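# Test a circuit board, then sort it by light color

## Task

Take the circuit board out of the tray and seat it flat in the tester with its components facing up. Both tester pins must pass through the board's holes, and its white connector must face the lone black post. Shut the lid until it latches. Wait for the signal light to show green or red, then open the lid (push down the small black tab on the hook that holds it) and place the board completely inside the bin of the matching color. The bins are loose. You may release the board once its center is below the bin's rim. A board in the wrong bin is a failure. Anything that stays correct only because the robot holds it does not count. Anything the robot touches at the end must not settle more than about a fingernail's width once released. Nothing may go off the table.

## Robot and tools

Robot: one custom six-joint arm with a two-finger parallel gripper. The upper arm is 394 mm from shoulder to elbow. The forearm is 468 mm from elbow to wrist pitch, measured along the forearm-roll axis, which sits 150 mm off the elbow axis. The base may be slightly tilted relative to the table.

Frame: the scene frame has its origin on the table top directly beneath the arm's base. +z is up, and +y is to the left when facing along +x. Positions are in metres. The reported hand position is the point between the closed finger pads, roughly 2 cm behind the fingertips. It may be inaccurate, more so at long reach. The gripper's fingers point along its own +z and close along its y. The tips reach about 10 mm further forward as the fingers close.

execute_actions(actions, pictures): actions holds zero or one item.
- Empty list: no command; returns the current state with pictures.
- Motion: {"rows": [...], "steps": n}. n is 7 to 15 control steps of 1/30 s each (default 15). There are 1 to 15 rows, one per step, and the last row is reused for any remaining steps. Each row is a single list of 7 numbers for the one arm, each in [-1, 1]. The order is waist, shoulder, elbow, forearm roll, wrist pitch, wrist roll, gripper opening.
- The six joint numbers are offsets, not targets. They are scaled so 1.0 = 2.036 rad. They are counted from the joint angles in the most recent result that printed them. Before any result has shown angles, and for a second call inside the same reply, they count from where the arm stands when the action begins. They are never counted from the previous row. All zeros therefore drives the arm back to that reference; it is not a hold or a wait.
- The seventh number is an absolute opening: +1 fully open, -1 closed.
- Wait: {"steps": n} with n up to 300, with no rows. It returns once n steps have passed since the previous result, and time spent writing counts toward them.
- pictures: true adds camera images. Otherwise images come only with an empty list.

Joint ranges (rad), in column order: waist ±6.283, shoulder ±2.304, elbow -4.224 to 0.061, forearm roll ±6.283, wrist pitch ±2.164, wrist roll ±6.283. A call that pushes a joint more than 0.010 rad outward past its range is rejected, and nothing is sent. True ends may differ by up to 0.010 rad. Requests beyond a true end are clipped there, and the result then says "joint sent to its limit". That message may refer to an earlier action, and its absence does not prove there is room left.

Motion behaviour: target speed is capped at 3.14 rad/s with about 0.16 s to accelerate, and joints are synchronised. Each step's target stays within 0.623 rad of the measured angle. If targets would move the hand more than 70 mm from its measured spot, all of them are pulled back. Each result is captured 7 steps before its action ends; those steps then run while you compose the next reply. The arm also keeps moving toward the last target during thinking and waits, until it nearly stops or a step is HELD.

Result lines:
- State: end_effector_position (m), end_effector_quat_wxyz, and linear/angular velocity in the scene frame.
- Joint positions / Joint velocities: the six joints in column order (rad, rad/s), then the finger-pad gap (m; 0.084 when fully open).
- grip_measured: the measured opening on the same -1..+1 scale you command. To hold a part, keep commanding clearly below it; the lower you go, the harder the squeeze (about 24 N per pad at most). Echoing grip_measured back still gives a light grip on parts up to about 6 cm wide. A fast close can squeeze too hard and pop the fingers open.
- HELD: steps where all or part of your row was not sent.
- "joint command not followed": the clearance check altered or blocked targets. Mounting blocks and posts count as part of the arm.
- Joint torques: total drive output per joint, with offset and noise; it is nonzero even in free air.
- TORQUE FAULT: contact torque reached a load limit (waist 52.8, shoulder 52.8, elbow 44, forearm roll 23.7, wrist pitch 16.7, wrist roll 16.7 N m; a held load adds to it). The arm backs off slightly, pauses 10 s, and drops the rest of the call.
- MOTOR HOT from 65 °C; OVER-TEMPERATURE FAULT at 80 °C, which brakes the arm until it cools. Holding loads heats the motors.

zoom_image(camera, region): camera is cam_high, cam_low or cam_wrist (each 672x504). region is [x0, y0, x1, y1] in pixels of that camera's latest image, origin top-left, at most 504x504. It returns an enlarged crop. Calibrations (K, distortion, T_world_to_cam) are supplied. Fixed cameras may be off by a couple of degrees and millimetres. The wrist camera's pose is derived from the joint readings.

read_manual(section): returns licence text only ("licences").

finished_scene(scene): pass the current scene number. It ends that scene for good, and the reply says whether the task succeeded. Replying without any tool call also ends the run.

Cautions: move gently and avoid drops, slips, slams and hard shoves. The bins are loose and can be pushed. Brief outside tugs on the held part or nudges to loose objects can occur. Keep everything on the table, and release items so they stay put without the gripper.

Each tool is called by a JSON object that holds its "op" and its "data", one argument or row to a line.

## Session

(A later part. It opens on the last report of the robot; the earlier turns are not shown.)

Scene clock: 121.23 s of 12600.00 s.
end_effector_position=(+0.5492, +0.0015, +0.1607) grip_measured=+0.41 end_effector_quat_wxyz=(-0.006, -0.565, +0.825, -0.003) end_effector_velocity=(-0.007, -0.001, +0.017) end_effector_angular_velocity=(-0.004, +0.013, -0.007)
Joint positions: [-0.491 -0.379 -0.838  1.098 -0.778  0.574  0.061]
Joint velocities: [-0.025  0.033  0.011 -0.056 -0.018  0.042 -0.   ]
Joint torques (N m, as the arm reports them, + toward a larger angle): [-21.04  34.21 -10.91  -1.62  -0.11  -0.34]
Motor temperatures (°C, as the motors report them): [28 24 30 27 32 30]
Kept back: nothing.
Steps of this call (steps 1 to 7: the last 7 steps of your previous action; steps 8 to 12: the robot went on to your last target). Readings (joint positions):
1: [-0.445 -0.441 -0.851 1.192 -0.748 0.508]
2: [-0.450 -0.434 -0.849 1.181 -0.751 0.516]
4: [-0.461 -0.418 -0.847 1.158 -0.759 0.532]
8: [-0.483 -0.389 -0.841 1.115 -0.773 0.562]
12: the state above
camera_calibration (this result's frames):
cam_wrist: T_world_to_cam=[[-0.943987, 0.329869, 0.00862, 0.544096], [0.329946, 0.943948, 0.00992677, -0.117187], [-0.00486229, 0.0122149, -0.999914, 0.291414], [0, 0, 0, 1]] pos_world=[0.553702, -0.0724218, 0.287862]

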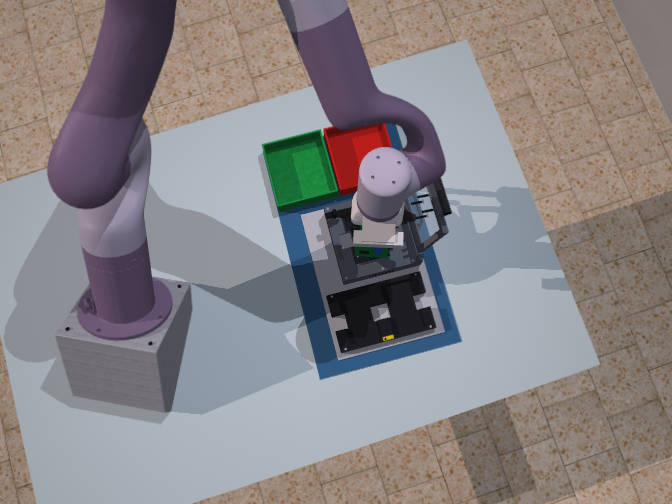

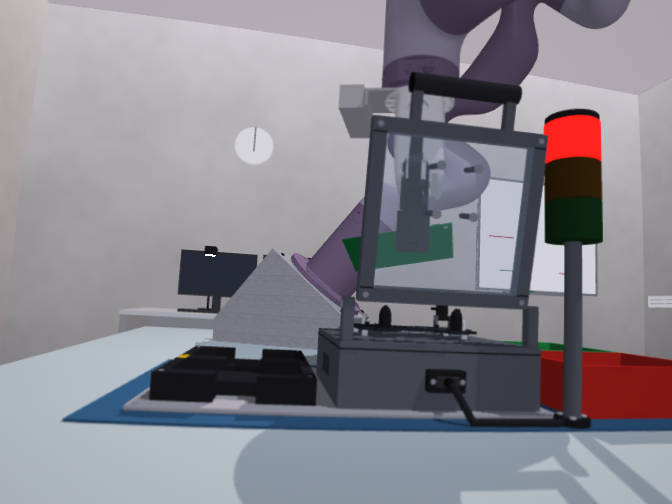

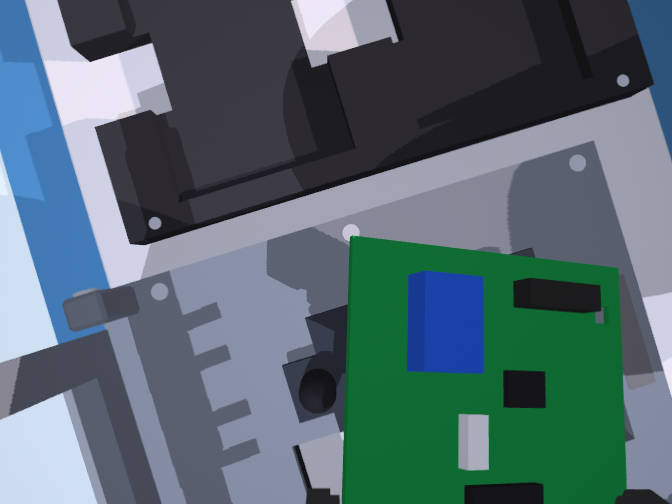

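{"op": "execute_actions", "data": {
  "actions": [
    {"rows":[[0.004,0.006,0.003,0.001,0,-0.002,-0.4],[0.010,0.013,0.006,0.002,0.001,-0.006,-0.4],[0.017,0.021,0.010,0.003,0.002,-0.010,-0.4],[0.024,0.029,0.014,0.004,0.003,-0.014,-0.4],[0.031,0.038,0.019,0.005,0.004,-0.018,-0.4],[0.038,0.046,0.023,0.006,0.005,-0.022,-0.4],[0.045,0.055,0.027,0.007,0.006,-0.026,-0.4],[0.052,0.063,0.032,0.008,0.006,-0.030,-0.4],[0.059,0.072,0.036,0.009,0.007,-0.034,-0.4],[0.066,0.080,0.040,0.010,0.008,-0.038,-0.4],[0.073,0.089,0.044,0.011,0.009,-0.043,-0.4],[0.080,0.097,0.049,0.012,0.010,-0.047,-0.4],[0.086,0.104,0.052,0.013,0.011,-0.050,-0.4],[0.0901,0.1097,0.0548,0.014,0.0111,-0.0526,-0.4]],"steps":15}
  ]
}}

{"op": "execute_actions", "data": {
  "actions": [
    {"steps":16}
  ],
  "pictures": true
}}

Scene clock: 121.93 s of 12600.00 s.
end_effector_position=(+0.5513, +0.0336, +0.1609) grip_measured=+0.41 end_effector_quat_wxyz=(-0.006, -0.597, +0.802, -0.003) end_effector_velocity=(+0.008, +0.238, -0.004) end_effector_angular_velocity=(+0.013, -0.004, +0.591)
Joint positions: [-0.442 -0.319 -0.808  1.106 -0.772  0.546  0.061]
Joint velocities: [ 0.367  0.435  0.215  0.06   0.049 -0.21  -0.   ]
Joint torques (N m, as the arm reports them, + toward a larger angle): [-13.85  39.36  -9.85  -1.85  -0.21  -0.63]
Motor temperatures (°C, as the motors report them): [28 24 30 27 32 30]
Steps of this call (steps 1 to 13: the robot went on to your last target; steps 14 to 21: the first 8 steps of this action). Readings (joint positions):
14: [-0.493 -0.375 -0.837 1.093 -0.780 0.578]
15: [-0.492 -0.374 -0.836 1.094 -0.780 0.577]
17: [-0.483 -0.365 -0.831 1.098 -0.778 0.570]
21: the state above

Scene clock: 122.47 s of 12600.00 s.
end_effector_position=(+0.5451, +0.1188, +0.1603) grip_measured=+0.41 end_effector_quat_wxyz=(+0.000, +0.680, -0.733, -0.000) end_effector_velocity=(-0.002, +0.012, +0.000) end_effector_angular_velocity=(+0.002, -0.002, +0.032)
Joint positions: [-0.31  -0.159 -0.727  1.127 -0.756  0.468  0.061]
Joint velocities: [ 0.02   0.024  0.012  0.004  0.003 -0.012 -0.   ]
Joint torques (N m, as the arm reports them, + toward a larger angle): [-15.95  31.04 -12.37  -2.66   0.04  -0.42]
Motor temperatures (°C, as the motors report them): [28 24 30 27 32 30]
Kept back: nothing.
Steps of this call (steps 1 to 7: the last 7 steps of your previous action; steps 8 to 16: the robot went on to your last target). Readings (joint positions):
1: [-0.430 -0.304 -0.801 1.108 -0.771 0.539]
2: [-0.417 -0.288 -0.793 1.110 -0.770 0.532]
4: [-0.390 -0.256 -0.777 1.114 -0.766 0.516]
8: [-0.337 -0.193 -0.745 1.122 -0.760 0.485]
16: the state above
camera_calibration (this result's frames):
cam_wrist: T_world_to_cam=[[-0.999124, 0.0413254, 0.00654391, 0.566196], [0.0414646, 0.99888, 0.0227951, -0.0778146], [-0.00559456, 0.0230465, -0.999719, 0.288614], [0, 0, 0, 1]] pos_world=[0.570541, 0.0476776, 0.286601]

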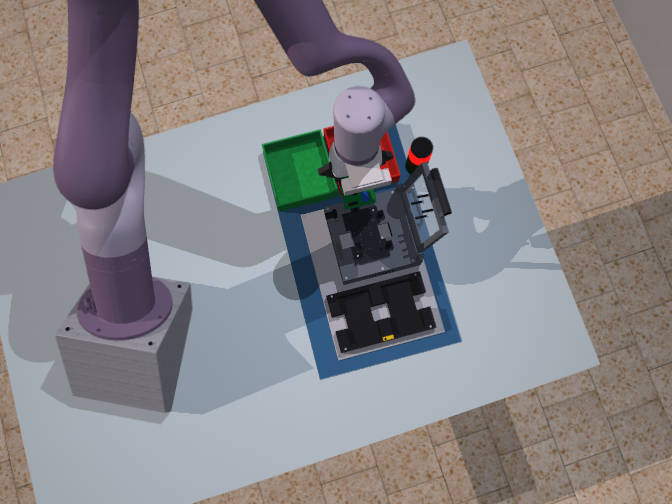

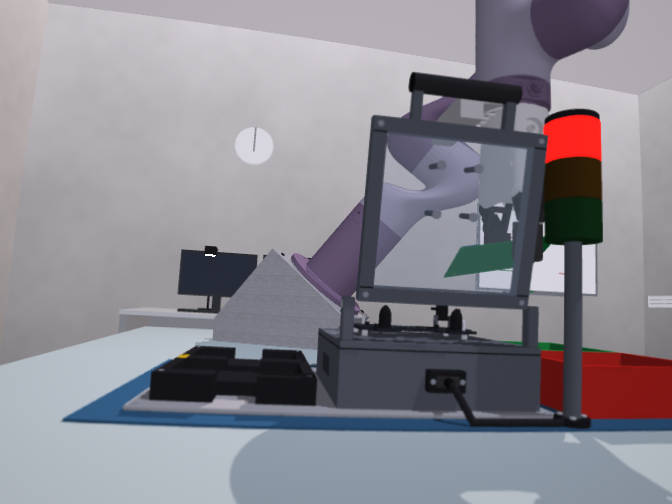

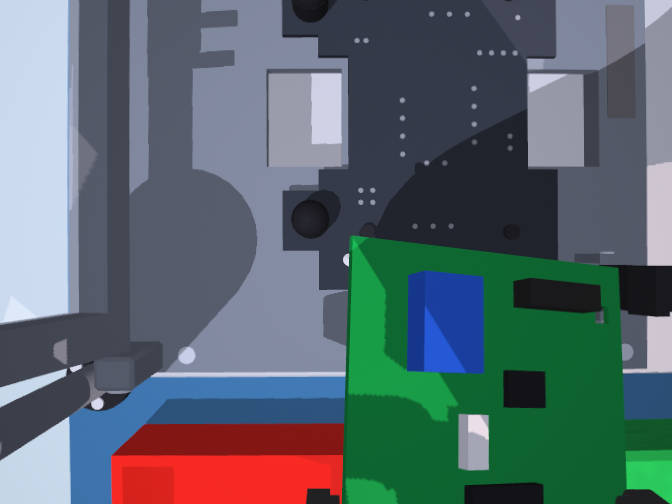

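{"op": "execute_actions", "data": {
  "actions": [
    {"rows":[[0.004,0.002,-0.002,-0.001,0,0.006,-0.4],[0.009,0.003,-0.006,-0.004,0.001,0.015,-0.4],[0.015,0.004,-0.010,-0.006,0.001,0.024,-0.4],[0.021,0.006,-0.015,-0.009,0.002,0.034,-0.4],[0.027,0.007,-0.019,-0.011,0.003,0.044,-0.4],[0.033,0.009,-0.023,-0.014,0.003,0.054,-0.4],[0.039,0.010,-0.027,-0.016,0.004,0.064,-0.4],[0.045,0.012,-0.032,-0.019,0.004,0.074,-0.4],[0.051,0.014,-0.036,-0.021,0.005,0.084,-0.4],[0.057,0.015,-0.040,-0.024,0.005,0.093,-0.4],[0.063,0.017,-0.044,-0.026,0.006,0.103,-0.4],[0.069,0.018,-0.048,-0.028,0.007,0.112,-0.4],[0.0736,0.0197,-0.0515,-0.0305,0.007,0.1199,-0.4]],"steps":15}
  ]
}}

{"op": "execute_actions", "data": {
  "actions": [
    {"steps":16}
  ],
  "pictures": true
}}

Scene clock: 123.87 s of 12600.00 s.
end_effector_position=(+0.5594, +0.1401, +0.1601) grip_measured=+0.41 end_effector_quat_wxyz=(+0.001, +0.681, -0.732, -0.000) end_effector_velocity=(+0.104, +0.159, -0.002) end_effector_angular_velocity=(-0.007, +0.006, +0.009)
Joint positions: [-0.267 -0.147 -0.756  1.109 -0.752  0.536  0.061]
Joint velocities: [ 0.308  0.076 -0.221 -0.129  0.029  0.505 -0.   ]
Joint torques (N m, as the arm reports them, + toward a larger angle): [ -9.98  32.61 -10.54  -1.88  -0.12  -0.48]
Motor temperatures (°C, as the motors report them): [28 24 30 27 32 30]
Steps of this call (steps 1 to 15: the robot went on to your last target; steps 16 to 34: nothing new was sent; steps 35 to 42: the first 8 steps of this action). Readings (joint positions):
35: [-0.307 -0.156 -0.726 1.127 -0.756 0.467]
36: [-0.306 -0.156 -0.727 1.126 -0.756 0.469]
38: [-0.300 -0.154 -0.732 1.123 -0.755 0.482]
42: the state above

Scene clock: 124.40 s of 12600.00 s.
end_effector_position=(+0.5918, +0.1993, +0.1605) grip_measured=+0.41 end_effector_quat_wxyz=(+0.000, +0.682, -0.732, -0.000) end_effector_velocity=(+0.004, +0.008, +0.000) end_effector_angular_velocity=(+0.000, -0.001, -0.000)
Joint positions: [-0.161 -0.119 -0.831  1.065 -0.742  0.71   0.061]
Joint velocities: [ 0.014  0.004 -0.01  -0.006  0.002  0.023 -0.   ]
Joint torques (N m, as the arm reports them, + toward a larger angle): [-12.2   36.5  -11.18  -3.11   0.32  -0.07]
Motor temperatures (°C, as the motors report them): [28 24 30 27 32 30]
Kept back: nothing.
Steps of this call (steps 1 to 7: the last 7 steps of your previous action; steps 8 to 16: the robot went on to your last target). Readings (joint positions):
1: [-0.257 -0.144 -0.764 1.105 -0.751 0.554]
2: [-0.246 -0.141 -0.772 1.100 -0.750 0.572]
4: [-0.223 -0.135 -0.788 1.091 -0.748 0.610]
8: [-0.180 -0.124 -0.818 1.073 -0.744 0.678]
16: the state above
camera_calibration (this result's frames):
cam_wrist: T_world_to_cam=[[-0.9993, 0.0369257, 0.00607357, 0.610579], [0.0370527, 0.999064, 0.0223192, -0.15757], [-0.00524373, 0.0225286, -0.999732, 0.287148], [0, 0, 0, 1]] pos_world=[0.617495, 0.128407, 0.28688]

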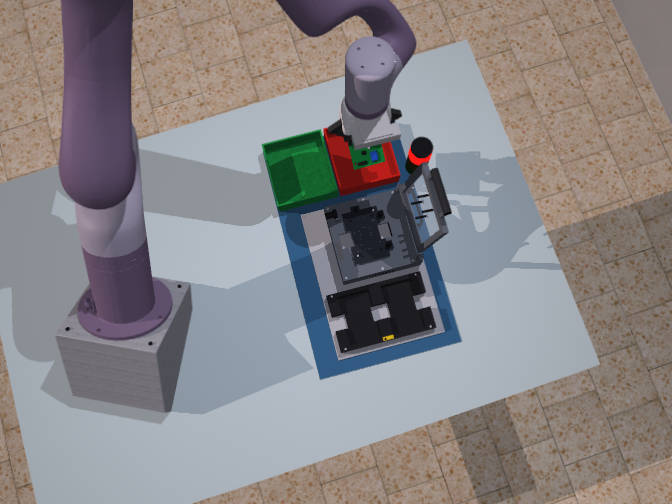

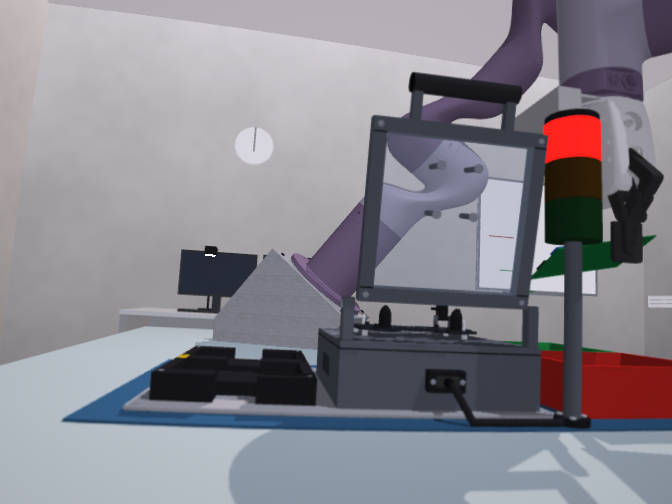

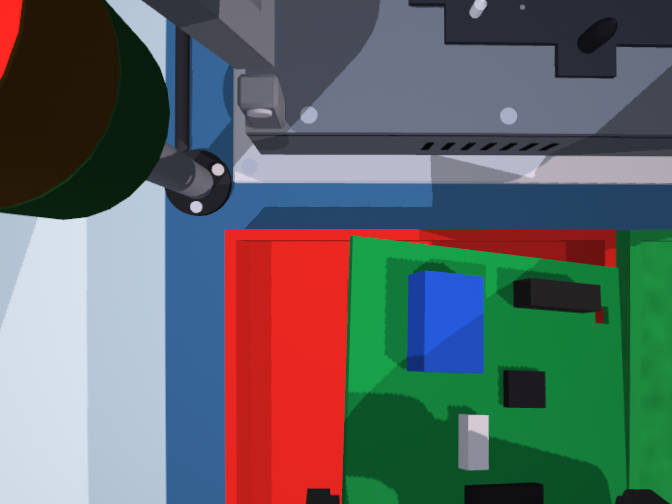

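{"op": "execute_actions", "data": {
  "actions": [
    {"rows":[[0.004,0.002,-0.001,-0.001,0.001,0.005,-0.4],[0.007,0.004,-0.001,-0.002,0.002,0.010,-0.4],[0.0107,0.0063,-0.0018,-0.0031,0.0024,0.0158,-0.4],[0.0147,0.0004,-0.0025,0.0044,0.0069,0.0101,-0.4],[0.0187,-0.0055,-0.0031,0.0119,0.0114,0.0044,-0.4],[0.0227,-0.0114,-0.0038,0.0193,0.016,-0.0013,-0.4],[0.0267,-0.0173,-0.0044,0.0268,0.0205,-0.007,-0.4],[0.0306,-0.0232,-0.0051,0.0343,0.025,-0.0128,-0.4],[0.0346,-0.0291,-0.0057,0.0418,0.0295,-0.0185,-0.4],[0.0386,-0.035,-0.0064,0.0492,0.034,-0.0242,-0.4],[0.0426,-0.0409,-0.007,0.0567,0.0386,-0.0299,-0.4],[0.0466,-0.0468,-0.0077,0.0642,0.0431,-0.0356,-0.4]],"steps":14}
  ]
}}

{"op": "execute_actions", "data": {
  "actions": [
    {"steps":14}
  ],
  "pictures": true
}}

Scene clock: 126.27 s of 12600.00 s.
end_effector_position=(+0.5940, +0.2093, +0.1548) grip_measured=+0.41 end_effector_quat_wxyz=(-0.001, +0.682, -0.731, +0.000) end_effector_velocity=(+0.010, +0.037, -0.109) end_effector_angular_velocity=(+0.019, -0.007, -0.001)
Joint positions: [-0.137 -0.12  -0.836  1.075 -0.729  0.723  0.061]
Joint velocities: [ 0.192 -0.164 -0.03   0.235  0.163 -0.105 -0.   ]
Joint torques (N m, as the arm reports them, + toward a larger angle): [-6.01 25.72 -9.31  0.01  0.51 -0.96]
Motor temperatures (°C, as the motors report them): [28 24 30 27 32 30]
Steps of this call (steps 1 to 15: the robot went on to your last target; steps 16 to 49: nothing new was sent; steps 50 to 56: the first 7 steps of this action). Readings (joint positions):
50: [-0.160 -0.118 -0.832 1.064 -0.742 0.713]
51: [-0.159 -0.118 -0.832 1.064 -0.741 0.714]
53: [-0.154 -0.115 -0.833 1.063 -0.740 0.721]
56: the state above

Scene clock: 126.73 s of 12600.00 s.
end_effector_position=(+0.5934, +0.2119, +0.1022) grip_measured=+0.41 end_effector_quat_wxyz=(+0.000, +0.681, -0.732, +0.000) end_effector_velocity=(+0.001, +0.000, -0.013) end_effector_angular_velocity=(-0.003, -0.004, +0.002)
Joint positions: [-0.069 -0.211 -0.846  1.192 -0.656  0.64   0.061]
Joint velocities: [ 0.017 -0.023 -0.005  0.033  0.021 -0.025 -0.   ]
Joint torques (N m, as the arm reports them, + toward a larger angle): [-12.4   44.11 -10.17  -0.88  -0.01  -0.02]
Motor temperatures (°C, as the motors report them): [28 24 30 27 32 30]
Kept back: nothing.
Steps of this call (steps 1 to 7: the last 7 steps of your previous action; steps 8 to 14: the robot went on to your last target). Readings (joint positions):
1: [-0.131 -0.127 -0.837 1.083 -0.723 0.718]
2: [-0.124 -0.135 -0.838 1.094 -0.717 0.711]
4: [-0.109 -0.154 -0.840 1.119 -0.701 0.694]
8: [-0.081 -0.195 -0.844 1.170 -0.670 0.657]
14: the state above
camera_calibration (this result's frames):
cam_wrist: T_world_to_cam=[[-0.999281, 0.0375413, 0.00527793, 0.612032], [0.0376512, 0.999037, 0.0225358, -0.169276], [-0.00442682, 0.0227183, -0.999732, 0.228013], [0, 0, 0, 1]] pos_world=[0.618975, 0.140956, 0.228537]

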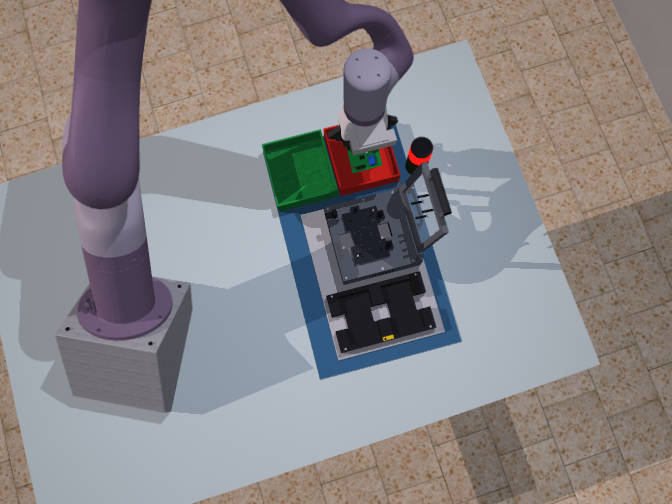

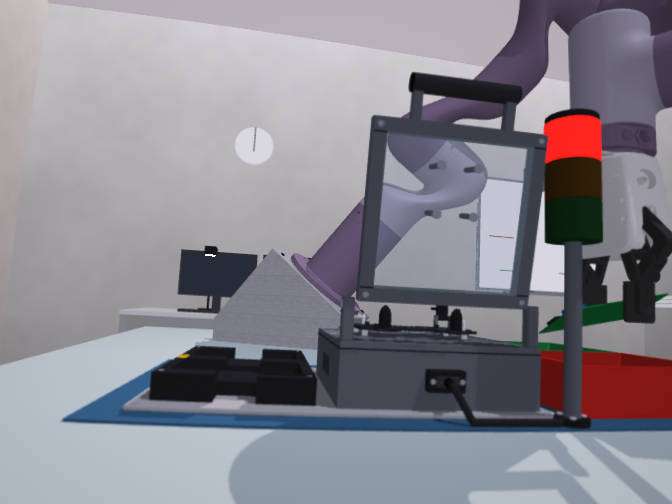

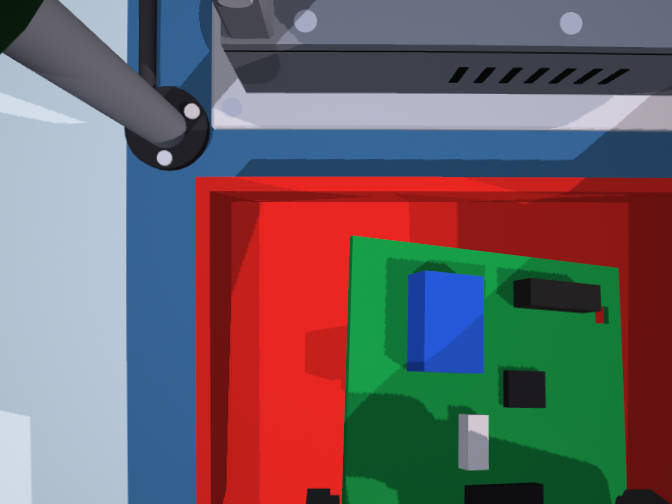

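{"op": "execute_actions", "data": {
  "actions": [
    {"rows":[[0.003,-0.004,-0.001,0.005,0.003,-0.004,-0.4],[0.005,-0.008,-0.002,0.011,0.005,-0.008,-0.4],[0.008,-0.013,-0.003,0.017,0.007,-0.013,-0.4],[0.010,-0.017,-0.004,0.023,0.009,-0.017,-0.4],[0.013,-0.022,-0.005,0.029,0.012,-0.022,-0.4],[0.015,-0.026,-0.007,0.034,0.014,-0.027,-0.4],[0.018,-0.031,-0.008,0.040,0.016,-0.031,-0.4],[0.020,-0.035,-0.009,0.046,0.018,-0.036,-0.4],[0.023,-0.039,-0.010,0.051,0.021,-0.040,-0.4],[0.025,-0.043,-0.011,0.056,0.023,-0.044,-0.4],[0.027,-0.047,-0.012,0.061,0.025,-0.048,-0.4],[0.029,-0.0499,-0.013,0.0654,0.0263,-0.0513,-0.4]],"steps":15}
  ]
}}

{"op": "execute_actions", "data": {
  "actions": [
    {"steps":12}
  ],
  "pictures": true
}}

Scene clock: 127.63 s of 12600.00 s.
end_effector_position=(+0.5939, +0.2124, +0.0841) grip_measured=+0.41 end_effector_quat_wxyz=(-0.001, +0.681, -0.732, -0.000) end_effector_velocity=(+0.002, +0.001, -0.120) end_effector_angular_velocity=(+0.011, +0.005, -0.001)
Joint positions: [-0.047 -0.247 -0.855  1.239 -0.637  0.604  0.061]
Joint velocities: [ 0.135 -0.24  -0.064  0.304  0.118 -0.239 -0.   ]
Joint torques (N m, as the arm reports them, + toward a larger angle): [-12.11  39.62  -8.12  -1.79   0.17  -0.15]
Motor temperatures (°C, as the motors report them): [28 24 30 27 32 30]
Steps of this call (steps 1 to 19: the robot went on to your last target; steps 20 to 27: the first 8 steps of this action). Readings (joint positions):
20: [-0.066 -0.214 -0.847 1.196 -0.654 0.638]
21: [-0.066 -0.215 -0.847 1.197 -0.653 0.637]
23: [-0.062 -0.221 -0.849 1.205 -0.650 0.631]
27: the state above

Scene clock: 128.03 s of 12600.00 s.
end_effector_position=(+0.5936, +0.2124, +0.0521) grip_measured=+0.41 end_effector_quat_wxyz=(-0.000, +0.682, -0.732, -0.000) end_effector_velocity=(+0.001, +0.001, -0.011) end_effector_angular_velocity=(-0.001, -0.003, +0.002)
Joint positions: [-0.011 -0.311 -0.872  1.322 -0.604  0.538  0.061]
Joint velocities: [ 0.013 -0.022 -0.008  0.032  0.012 -0.026  0.   ]
Joint torques (N m, as the arm reports them, + toward a larger angle): [-14.33  42.54  -8.71  -2.2    0.14  -0.01]
Motor temperatures (°C, as the motors report them): [28 24 30 27 32 30]
Kept back: nothing.
Steps of this call (steps 1 to 7: the last 7 steps of your previous action; steps 8 to 12: the robot went on to your last target). Readings (joint positions):
1: [-0.043 -0.255 -0.857 1.249 -0.633 0.596]
2: [-0.038 -0.264 -0.859 1.260 -0.629 0.588]
4: [-0.029 -0.280 -0.864 1.282 -0.620 0.571]
8: [-0.015 -0.304 -0.870 1.313 -0.608 0.546]
12: the state above
camera_calibration (this result's frames):
cam_wrist: T_world_to_cam=[[-0.999291, 0.0372195, 0.00572497, 0.612525], [0.0373452, 0.999022, 0.0236892, -0.168545], [-0.00483767, 0.0238862, -0.999703, 0.177903], [0, 0, 0, 1]] pos_world=[0.619246, 0.141333, 0.178337]

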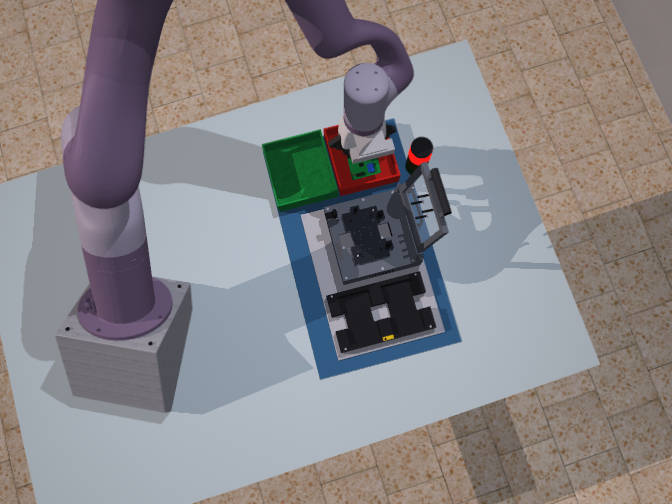

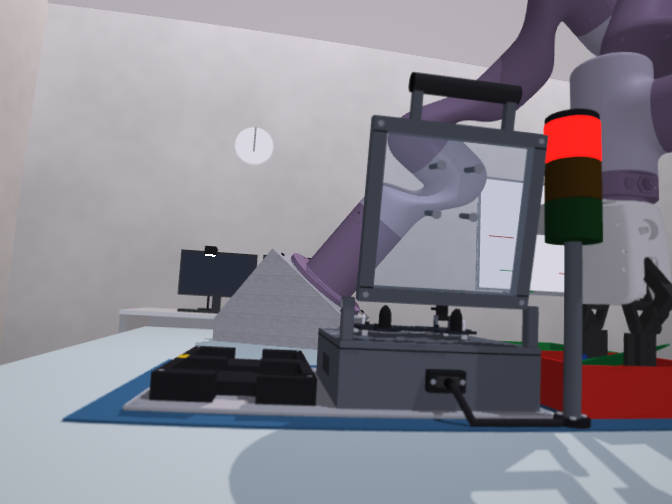

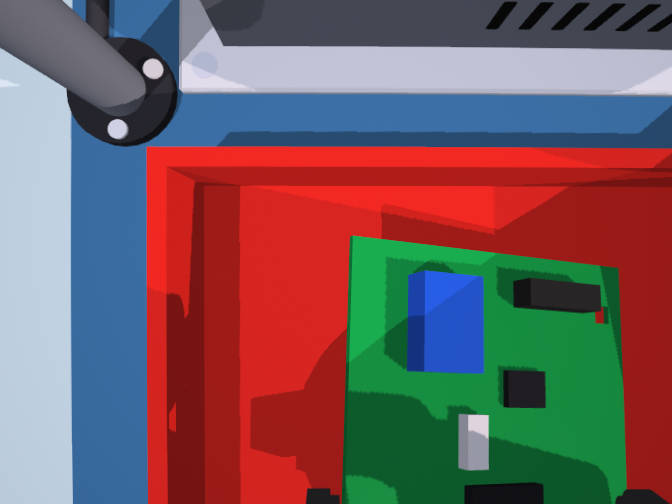

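{"op": "execute_actions", "data": {
  "actions": [],
  "pictures": true
}}

Scene clock: 128.50 s of 12600.00 s.
end_effector_position=(+0.5935, +0.2124, +0.0508) grip_measured=+0.41 end_effector_quat_wxyz=(-0.000, +0.682, -0.732, -0.000) end_effector_velocity=(-0.000, -0.000, -0.000) end_effector_angular_velocity=(-0.000, +0.000, +0.001)
Joint positions: [-0.01  -0.313 -0.873  1.325 -0.603  0.536  0.061]
Joint velocities: [ 0.    -0.001  0.     0.     0.001 -0.001 -0.   ]
Joint torques (N m, as the arm reports them, + toward a larger angle): [-11.86  42.26  -6.53  -1.54  -0.19  -0.09]
Motor temperatures (°C, as the motors report them): [28 24 30 27 32 30]
Kept back: nothing.
Steps of this call (steps 1 to 14: the robot went on to your last target). Readings (joint positions):
1: [-0.011 -0.311 -0.872 1.323 -0.604 0.538]
2: [-0.010 -0.312 -0.873 1.324 -0.603 0.537]
4: [-0.010 -0.312 -0.873 1.324 -0.603 0.536]
8: [-0.010 -0.313 -0.873 1.325 -0.603 0.536]
14: the state above
camera_calibration (this result's frames):
cam_wrist: T_world_to_cam=[[-0.99929, 0.0372358, 0.00582288, 0.61244], [0.0373632, 0.999024, 0.0235554, -0.168495], [-0.00494009, 0.0237562, -0.999706, 0.176723], [0, 0, 0, 1]] pos_world=[0.619173, 0.141328, 0.177074]

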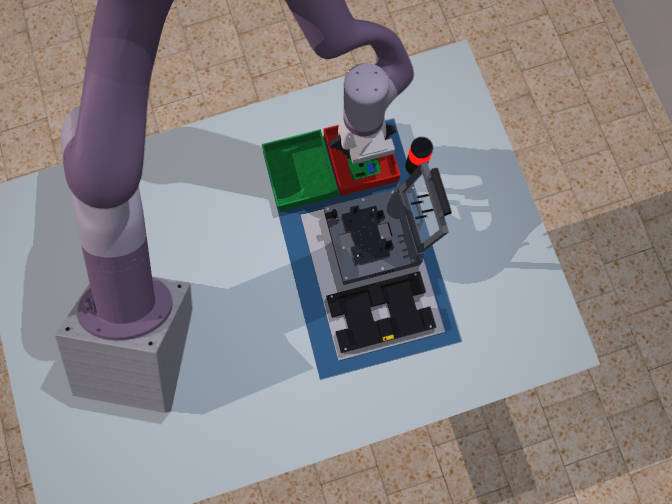

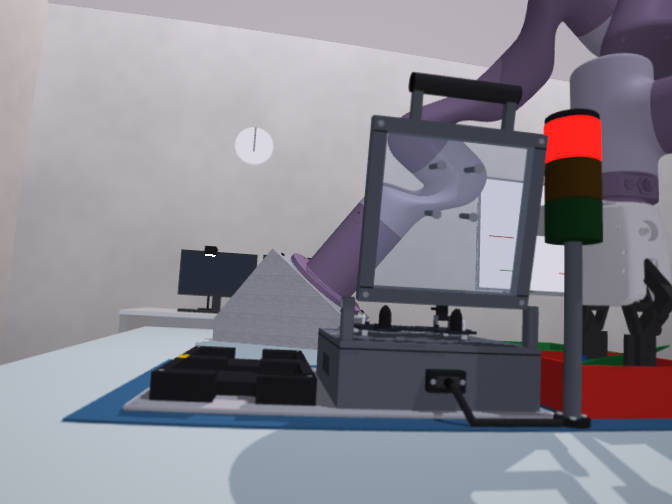

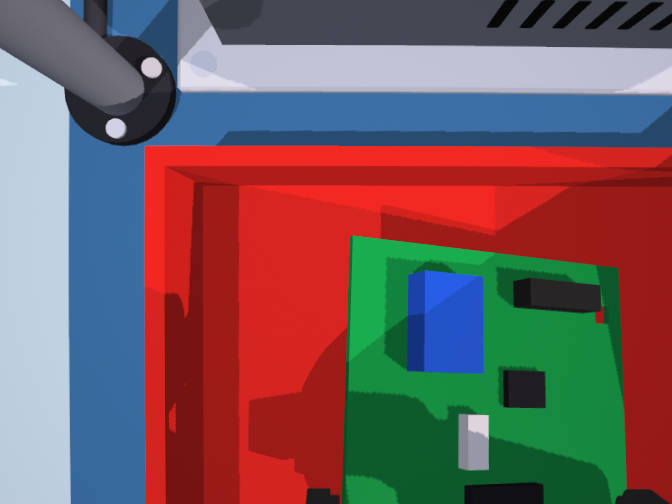

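{"op": "execute_actions", "data": {
  "actions": [
    {"rows":[[0.001,-0.0017,-0.0004,0.0024,0.001,-0.0019,-0.4],[0.002,-0.0034,-0.0007,0.0048,0.002,-0.0039,-0.4],[0.0031,-0.0051,-0.0011,0.0072,0.0031,-0.0058,-0.4],[0.0031,-0.0051,-0.0011,0.0072,0.0031,-0.0058,-0.4],[0.0031,-0.0051,-0.0011,0.0072,0.0031,-0.0058,-0.4],[0.0031,-0.0051,-0.0011,0.0072,0.0031,-0.0058,-0.4],[0.0031,-0.0051,-0.0011,0.0072,0.0031,-0.0058,0.0],[0.0031,-0.0051,-0.0011,0.0072,0.0031,-0.0058,0.3],[0.0031,-0.0051,-0.0011,0.0072,0.0031,-0.0058,0.45],[0.0031,-0.0051,-0.0011,0.0072,0.0031,-0.0058,0.55],[0.0031,-0.0051,-0.0011,0.0072,0.0031,-0.0058,0.65],[0.0031,-0.0051,-0.0011,0.0072,0.0031,-0.0058,0.75],[0.0031,-0.0051,-0.0011,0.0072,0.0031,-0.0058,0.85]],"steps":15}
  ]
}}

{"op": "execute_actions", "data": {
  "actions": [
    {"steps":15}
  ],
  "pictures": true
}}

Scene clock: 129.30 s of 12600.00 s.
end_effector_position=(+0.5929, +0.2122, +0.0462) grip_measured=+0.41 end_effector_quat_wxyz=(+0.000, +0.682, -0.732, -0.000) end_effector_velocity=(-0.001, -0.000, -0.010) end_effector_angular_velocity=(-0.003, -0.001, +0.003)
Joint positions: [-0.004 -0.322 -0.874  1.337 -0.598  0.526  0.061]
Joint velocities: [ 0.012 -0.019 -0.005  0.027  0.012 -0.024  0.   ]
Joint torques (N m, as the arm reports them, + toward a larger angle): [-14.34  44.68  -8.61  -1.35   0.03  -0.04]
Motor temperatures (°C, as the motors report them): [28 24 30 27 32 30]
Steps of this call (steps 1 to 15: the robot went on to your last target; step 16: nothing new was sent; steps 17 to 24: the first 8 steps of this action). Readings (joint positions):
17: [-0.009 -0.313 -0.873 1.325 -0.603 0.536]
18: [-0.009 -0.314 -0.873 1.326 -0.602 0.535]
20: [-0.007 -0.316 -0.874 1.330 -0.600 0.532]
24: the state above

Scene clock: 129.80 s of 12600.00 s.
end_effector_position=(+0.5930, +0.2122, +0.0453) grip_measured=+0.85 end_effector_quat_wxyz=(+0.000, +0.682, -0.732, +0.000) end_effector_velocity=(-0.000, -0.000, -0.000) end_effector_angular_velocity=(-0.001, +0.000, +0.001)
Joint positions: [-0.003 -0.323 -0.875  1.34  -0.596  0.524  0.078]
Joint velocities: [ 0.    -0.     0.     0.     0.001 -0.001  0.   ]
Joint torques (N m, as the arm reports them, + toward a larger angle): [-14.03  39.98  -9.13  -1.29   0.26  -0.5 ]
Motor temperatures (°C, as the motors report them): [28 24 30 27 32 30]
Kept back: nothing.
Steps of this call (steps 1 to 7: the last 7 steps of your previous action; steps 8 to 15: the robot went on to your last target). Readings (joint positions):
1: [-0.004 -0.322 -0.875 1.338 -0.597 0.526]
2: [-0.004 -0.323 -0.875 1.339 -0.597 0.525]
4: [-0.004 -0.323 -0.875 1.339 -0.597 0.525]
8: [-0.003 -0.323 -0.875 1.340 -0.596 0.524]
15: the state above
The arm was judged still, so your last target was given up. Only a new action makes it travel on or press farther. Fingers that are still opening or closing keep moving.
camera_calibration (this result's frames):
cam_wrist: T_world_to_cam=[[-0.999294, 0.0371225, 0.00581668, 0.611998], [0.0372432, 0.999059, 0.0222373, -0.167983], [-0.0049857, 0.0224383, -0.999736, 0.171575], [0, 0, 0, 1]] pos_world=[0.618678, 0.141257, 0.171705]

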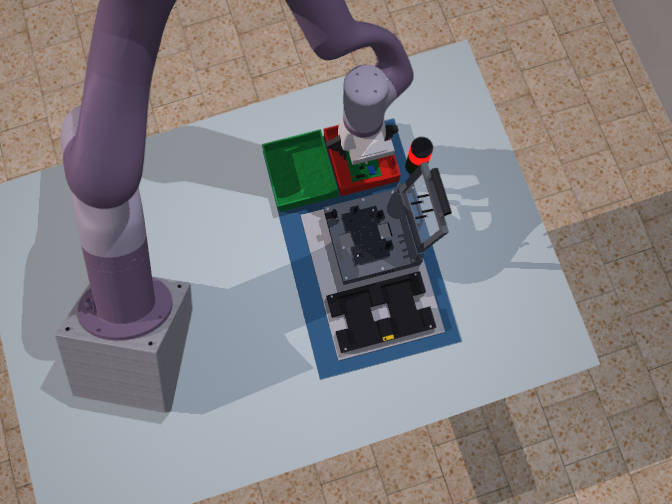

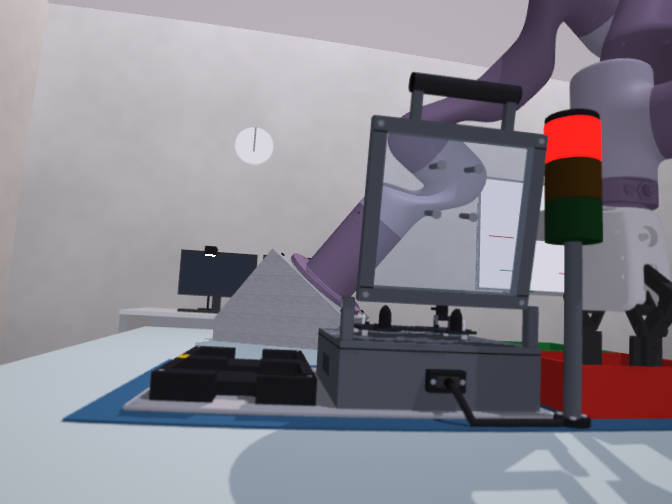

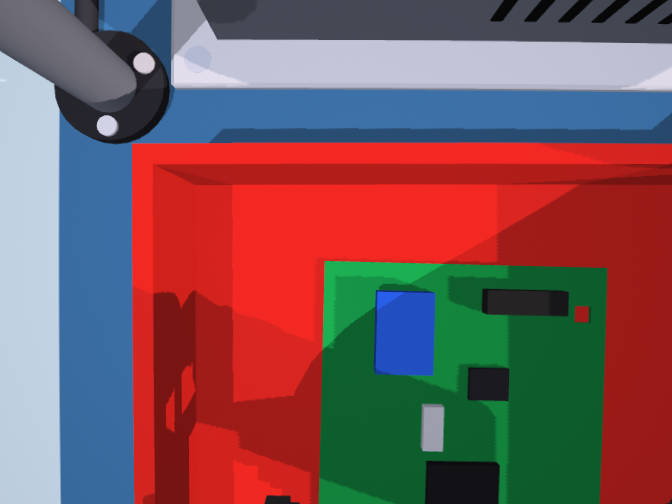

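{"op": "execute_actions", "data": {
  "actions": [
    {"rows":[[-0.005,0.009,0.0023,-0.012,-0.0048,0.0093,0.85],[-0.01,0.018,0.0046,-0.024,-0.0095,0.0186,0.85],[-0.0155,0.0267,0.007,-0.0354,-0.0143,0.0279,0.85],[-0.021,0.0356,0.0093,-0.047,-0.019,0.037,0.85],[-0.026,0.0445,0.0116,-0.059,-0.0238,0.0465,0.85],[-0.031,0.0534,0.0139,-0.0708,-0.0286,0.0558,0.85],[-0.037,0.062,0.0149,-0.082,-0.0354,0.0644,0.85],[-0.043,0.071,0.0159,-0.0933,-0.0422,0.073,0.85],[-0.049,0.08,0.0169,-0.1045,-0.049,0.0815,0.85],[-0.055,0.0888,0.0178,-0.1157,-0.0558,0.09,0.85],[-0.061,0.0977,0.0188,-0.127,-0.0626,0.0986,0.85],[-0.0669,0.1065,0.0198,-0.1382,-0.0694,0.1072,0.85]],"steps":15}
  ]
}}

{"op": "execute_actions", "data": {
  "actions": [
    {"steps":15}
  ],
  "pictures": true
}}

Scene clock: 130.47 s of 12600.00 s.
end_effector_position=(+0.5943, +0.2126, +0.0803) grip_measured=+0.85 end_effector_quat_wxyz=(-0.001, +0.682, -0.732, -0.001) end_effector_velocity=(+0.006, +0.001, +0.245) end_effector_angular_velocity=(+0.009, -0.008, +0.003)
Joint positions: [-0.043 -0.255 -0.858  1.249 -0.633  0.595  0.078]
Joint velocities: [-0.284  0.473  0.107 -0.618 -0.272  0.482 -0.   ]
Joint torques (N m, as the arm reports them, + toward a larger angle): [-10.42  42.7   -8.45  -2.48  -0.39  -0.54]
Motor temperatures (°C, as the motors report them): [28 24 30 27 32 30]
Steps of this call (steps 1 to 12: nothing new was sent; steps 13 to 20: the first 8 steps of this action). Readings (joint positions):
13: [-0.003 -0.323 -0.875 1.340 -0.596 0.524]
14: [-0.004 -0.321 -0.874 1.337 -0.598 0.527]
16: [-0.012 -0.308 -0.870 1.319 -0.605 0.541]
20: the state above

Scene clock: 130.97 s of 12600.00 s.
end_effector_position=(+0.5930, +0.2120, +0.1588) grip_measured=+0.85 end_effector_quat_wxyz=(+0.000, +0.681, -0.732, -0.001) end_effector_velocity=(-0.002, +0.000, +0.012) end_effector_angular_velocity=(-0.001, +0.004, -0.000)
Joint positions: [-0.138 -0.109 -0.835  1.062 -0.736  0.74   0.078]
Joint velocities: [-0.014  0.022  0.003 -0.029 -0.019  0.022  0.   ]
Joint torques (N m, as the arm reports them, + toward a larger angle): [-13.05  35.14 -11.85  -0.6    0.14  -0.55]
Motor temperatures (°C, as the motors report them): [28 24 30 27 32 30]
Kept back: nothing.
Steps of this call (steps 1 to 7: the last 7 steps of your previous action; steps 8 to 15: the robot went on to your last target). Readings (joint positions):
1: [-0.053 -0.239 -0.854 1.228 -0.643 0.612]
2: [-0.064 -0.222 -0.851 1.207 -0.654 0.628]
4: [-0.086 -0.188 -0.846 1.162 -0.678 0.663]
8: [-0.124 -0.129 -0.839 1.089 -0.719 0.718]
15: the state above
camera_calibration (this result's frames):
cam_wrist: T_world_to_cam=[[-0.999253, 0.0380452, 0.00674004, 0.61097], [0.0381927, 0.998999, 0.0233078, -0.171112], [-0.00584654, 0.0235478, -0.999706, 0.285326], [0, 0, 0, 1]] pos_world=[0.618718, 0.140978, 0.285112]

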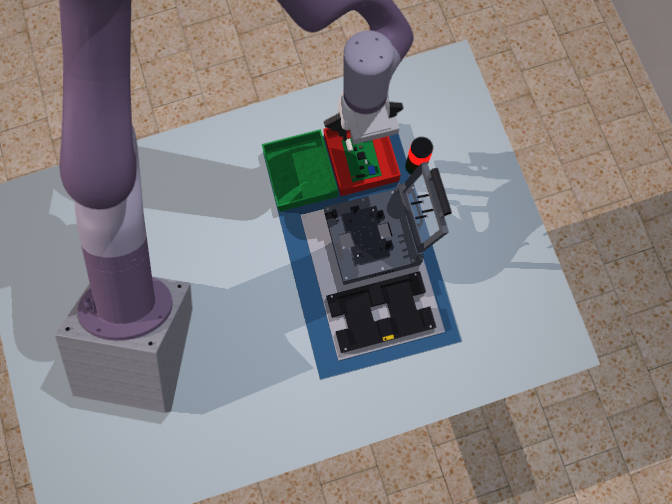

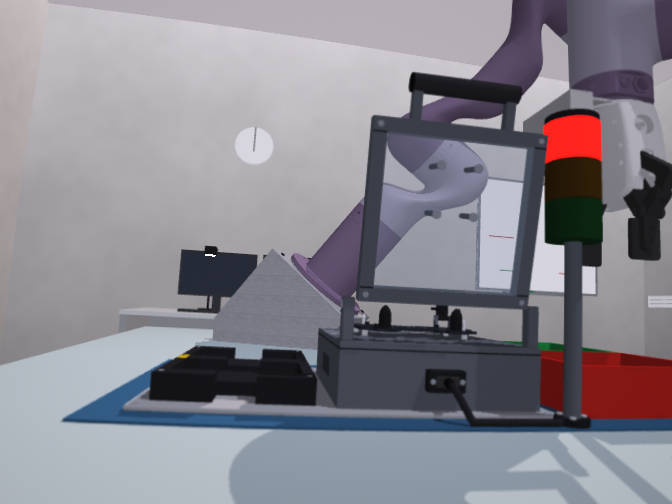

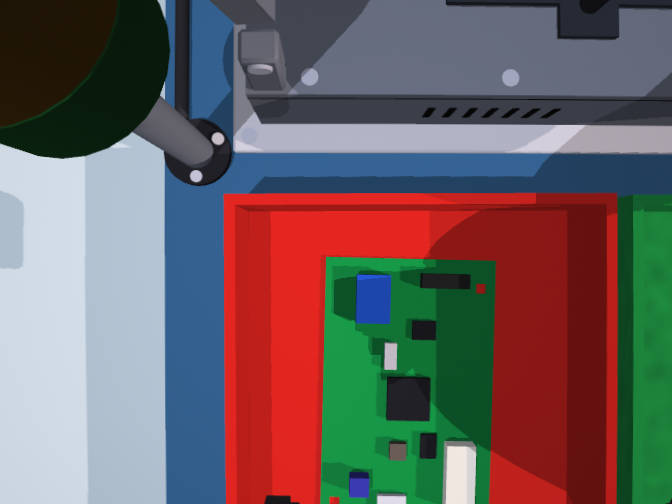

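{"op": "zoom_image", "data": {
  "camera": "cam_high",
  "region": [300,100,420,200]
}}

{"op": "zoom_image", "data": {
  "camera": "cam_low",
  "region": [492,320,672,430]
}}

Region (300, 100, 420, 200) of cam_high's 672x504 image, scaled by 4.200, with more detail than that image has.

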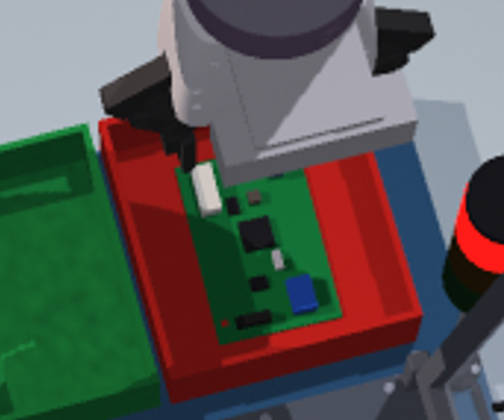

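Region (492, 320, 672, 430) of cam_low's 672x504 image, scaled by 2.800, with more detail than that image has.

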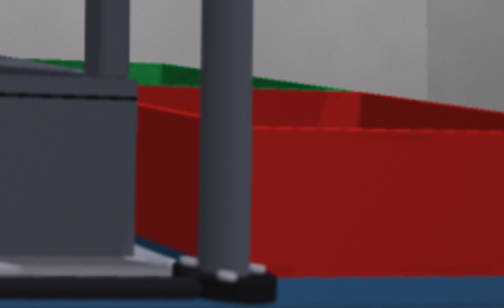

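{"op": "finished_scene", "data": {
  "scene": 2
}}

The scene is finished: the task was done.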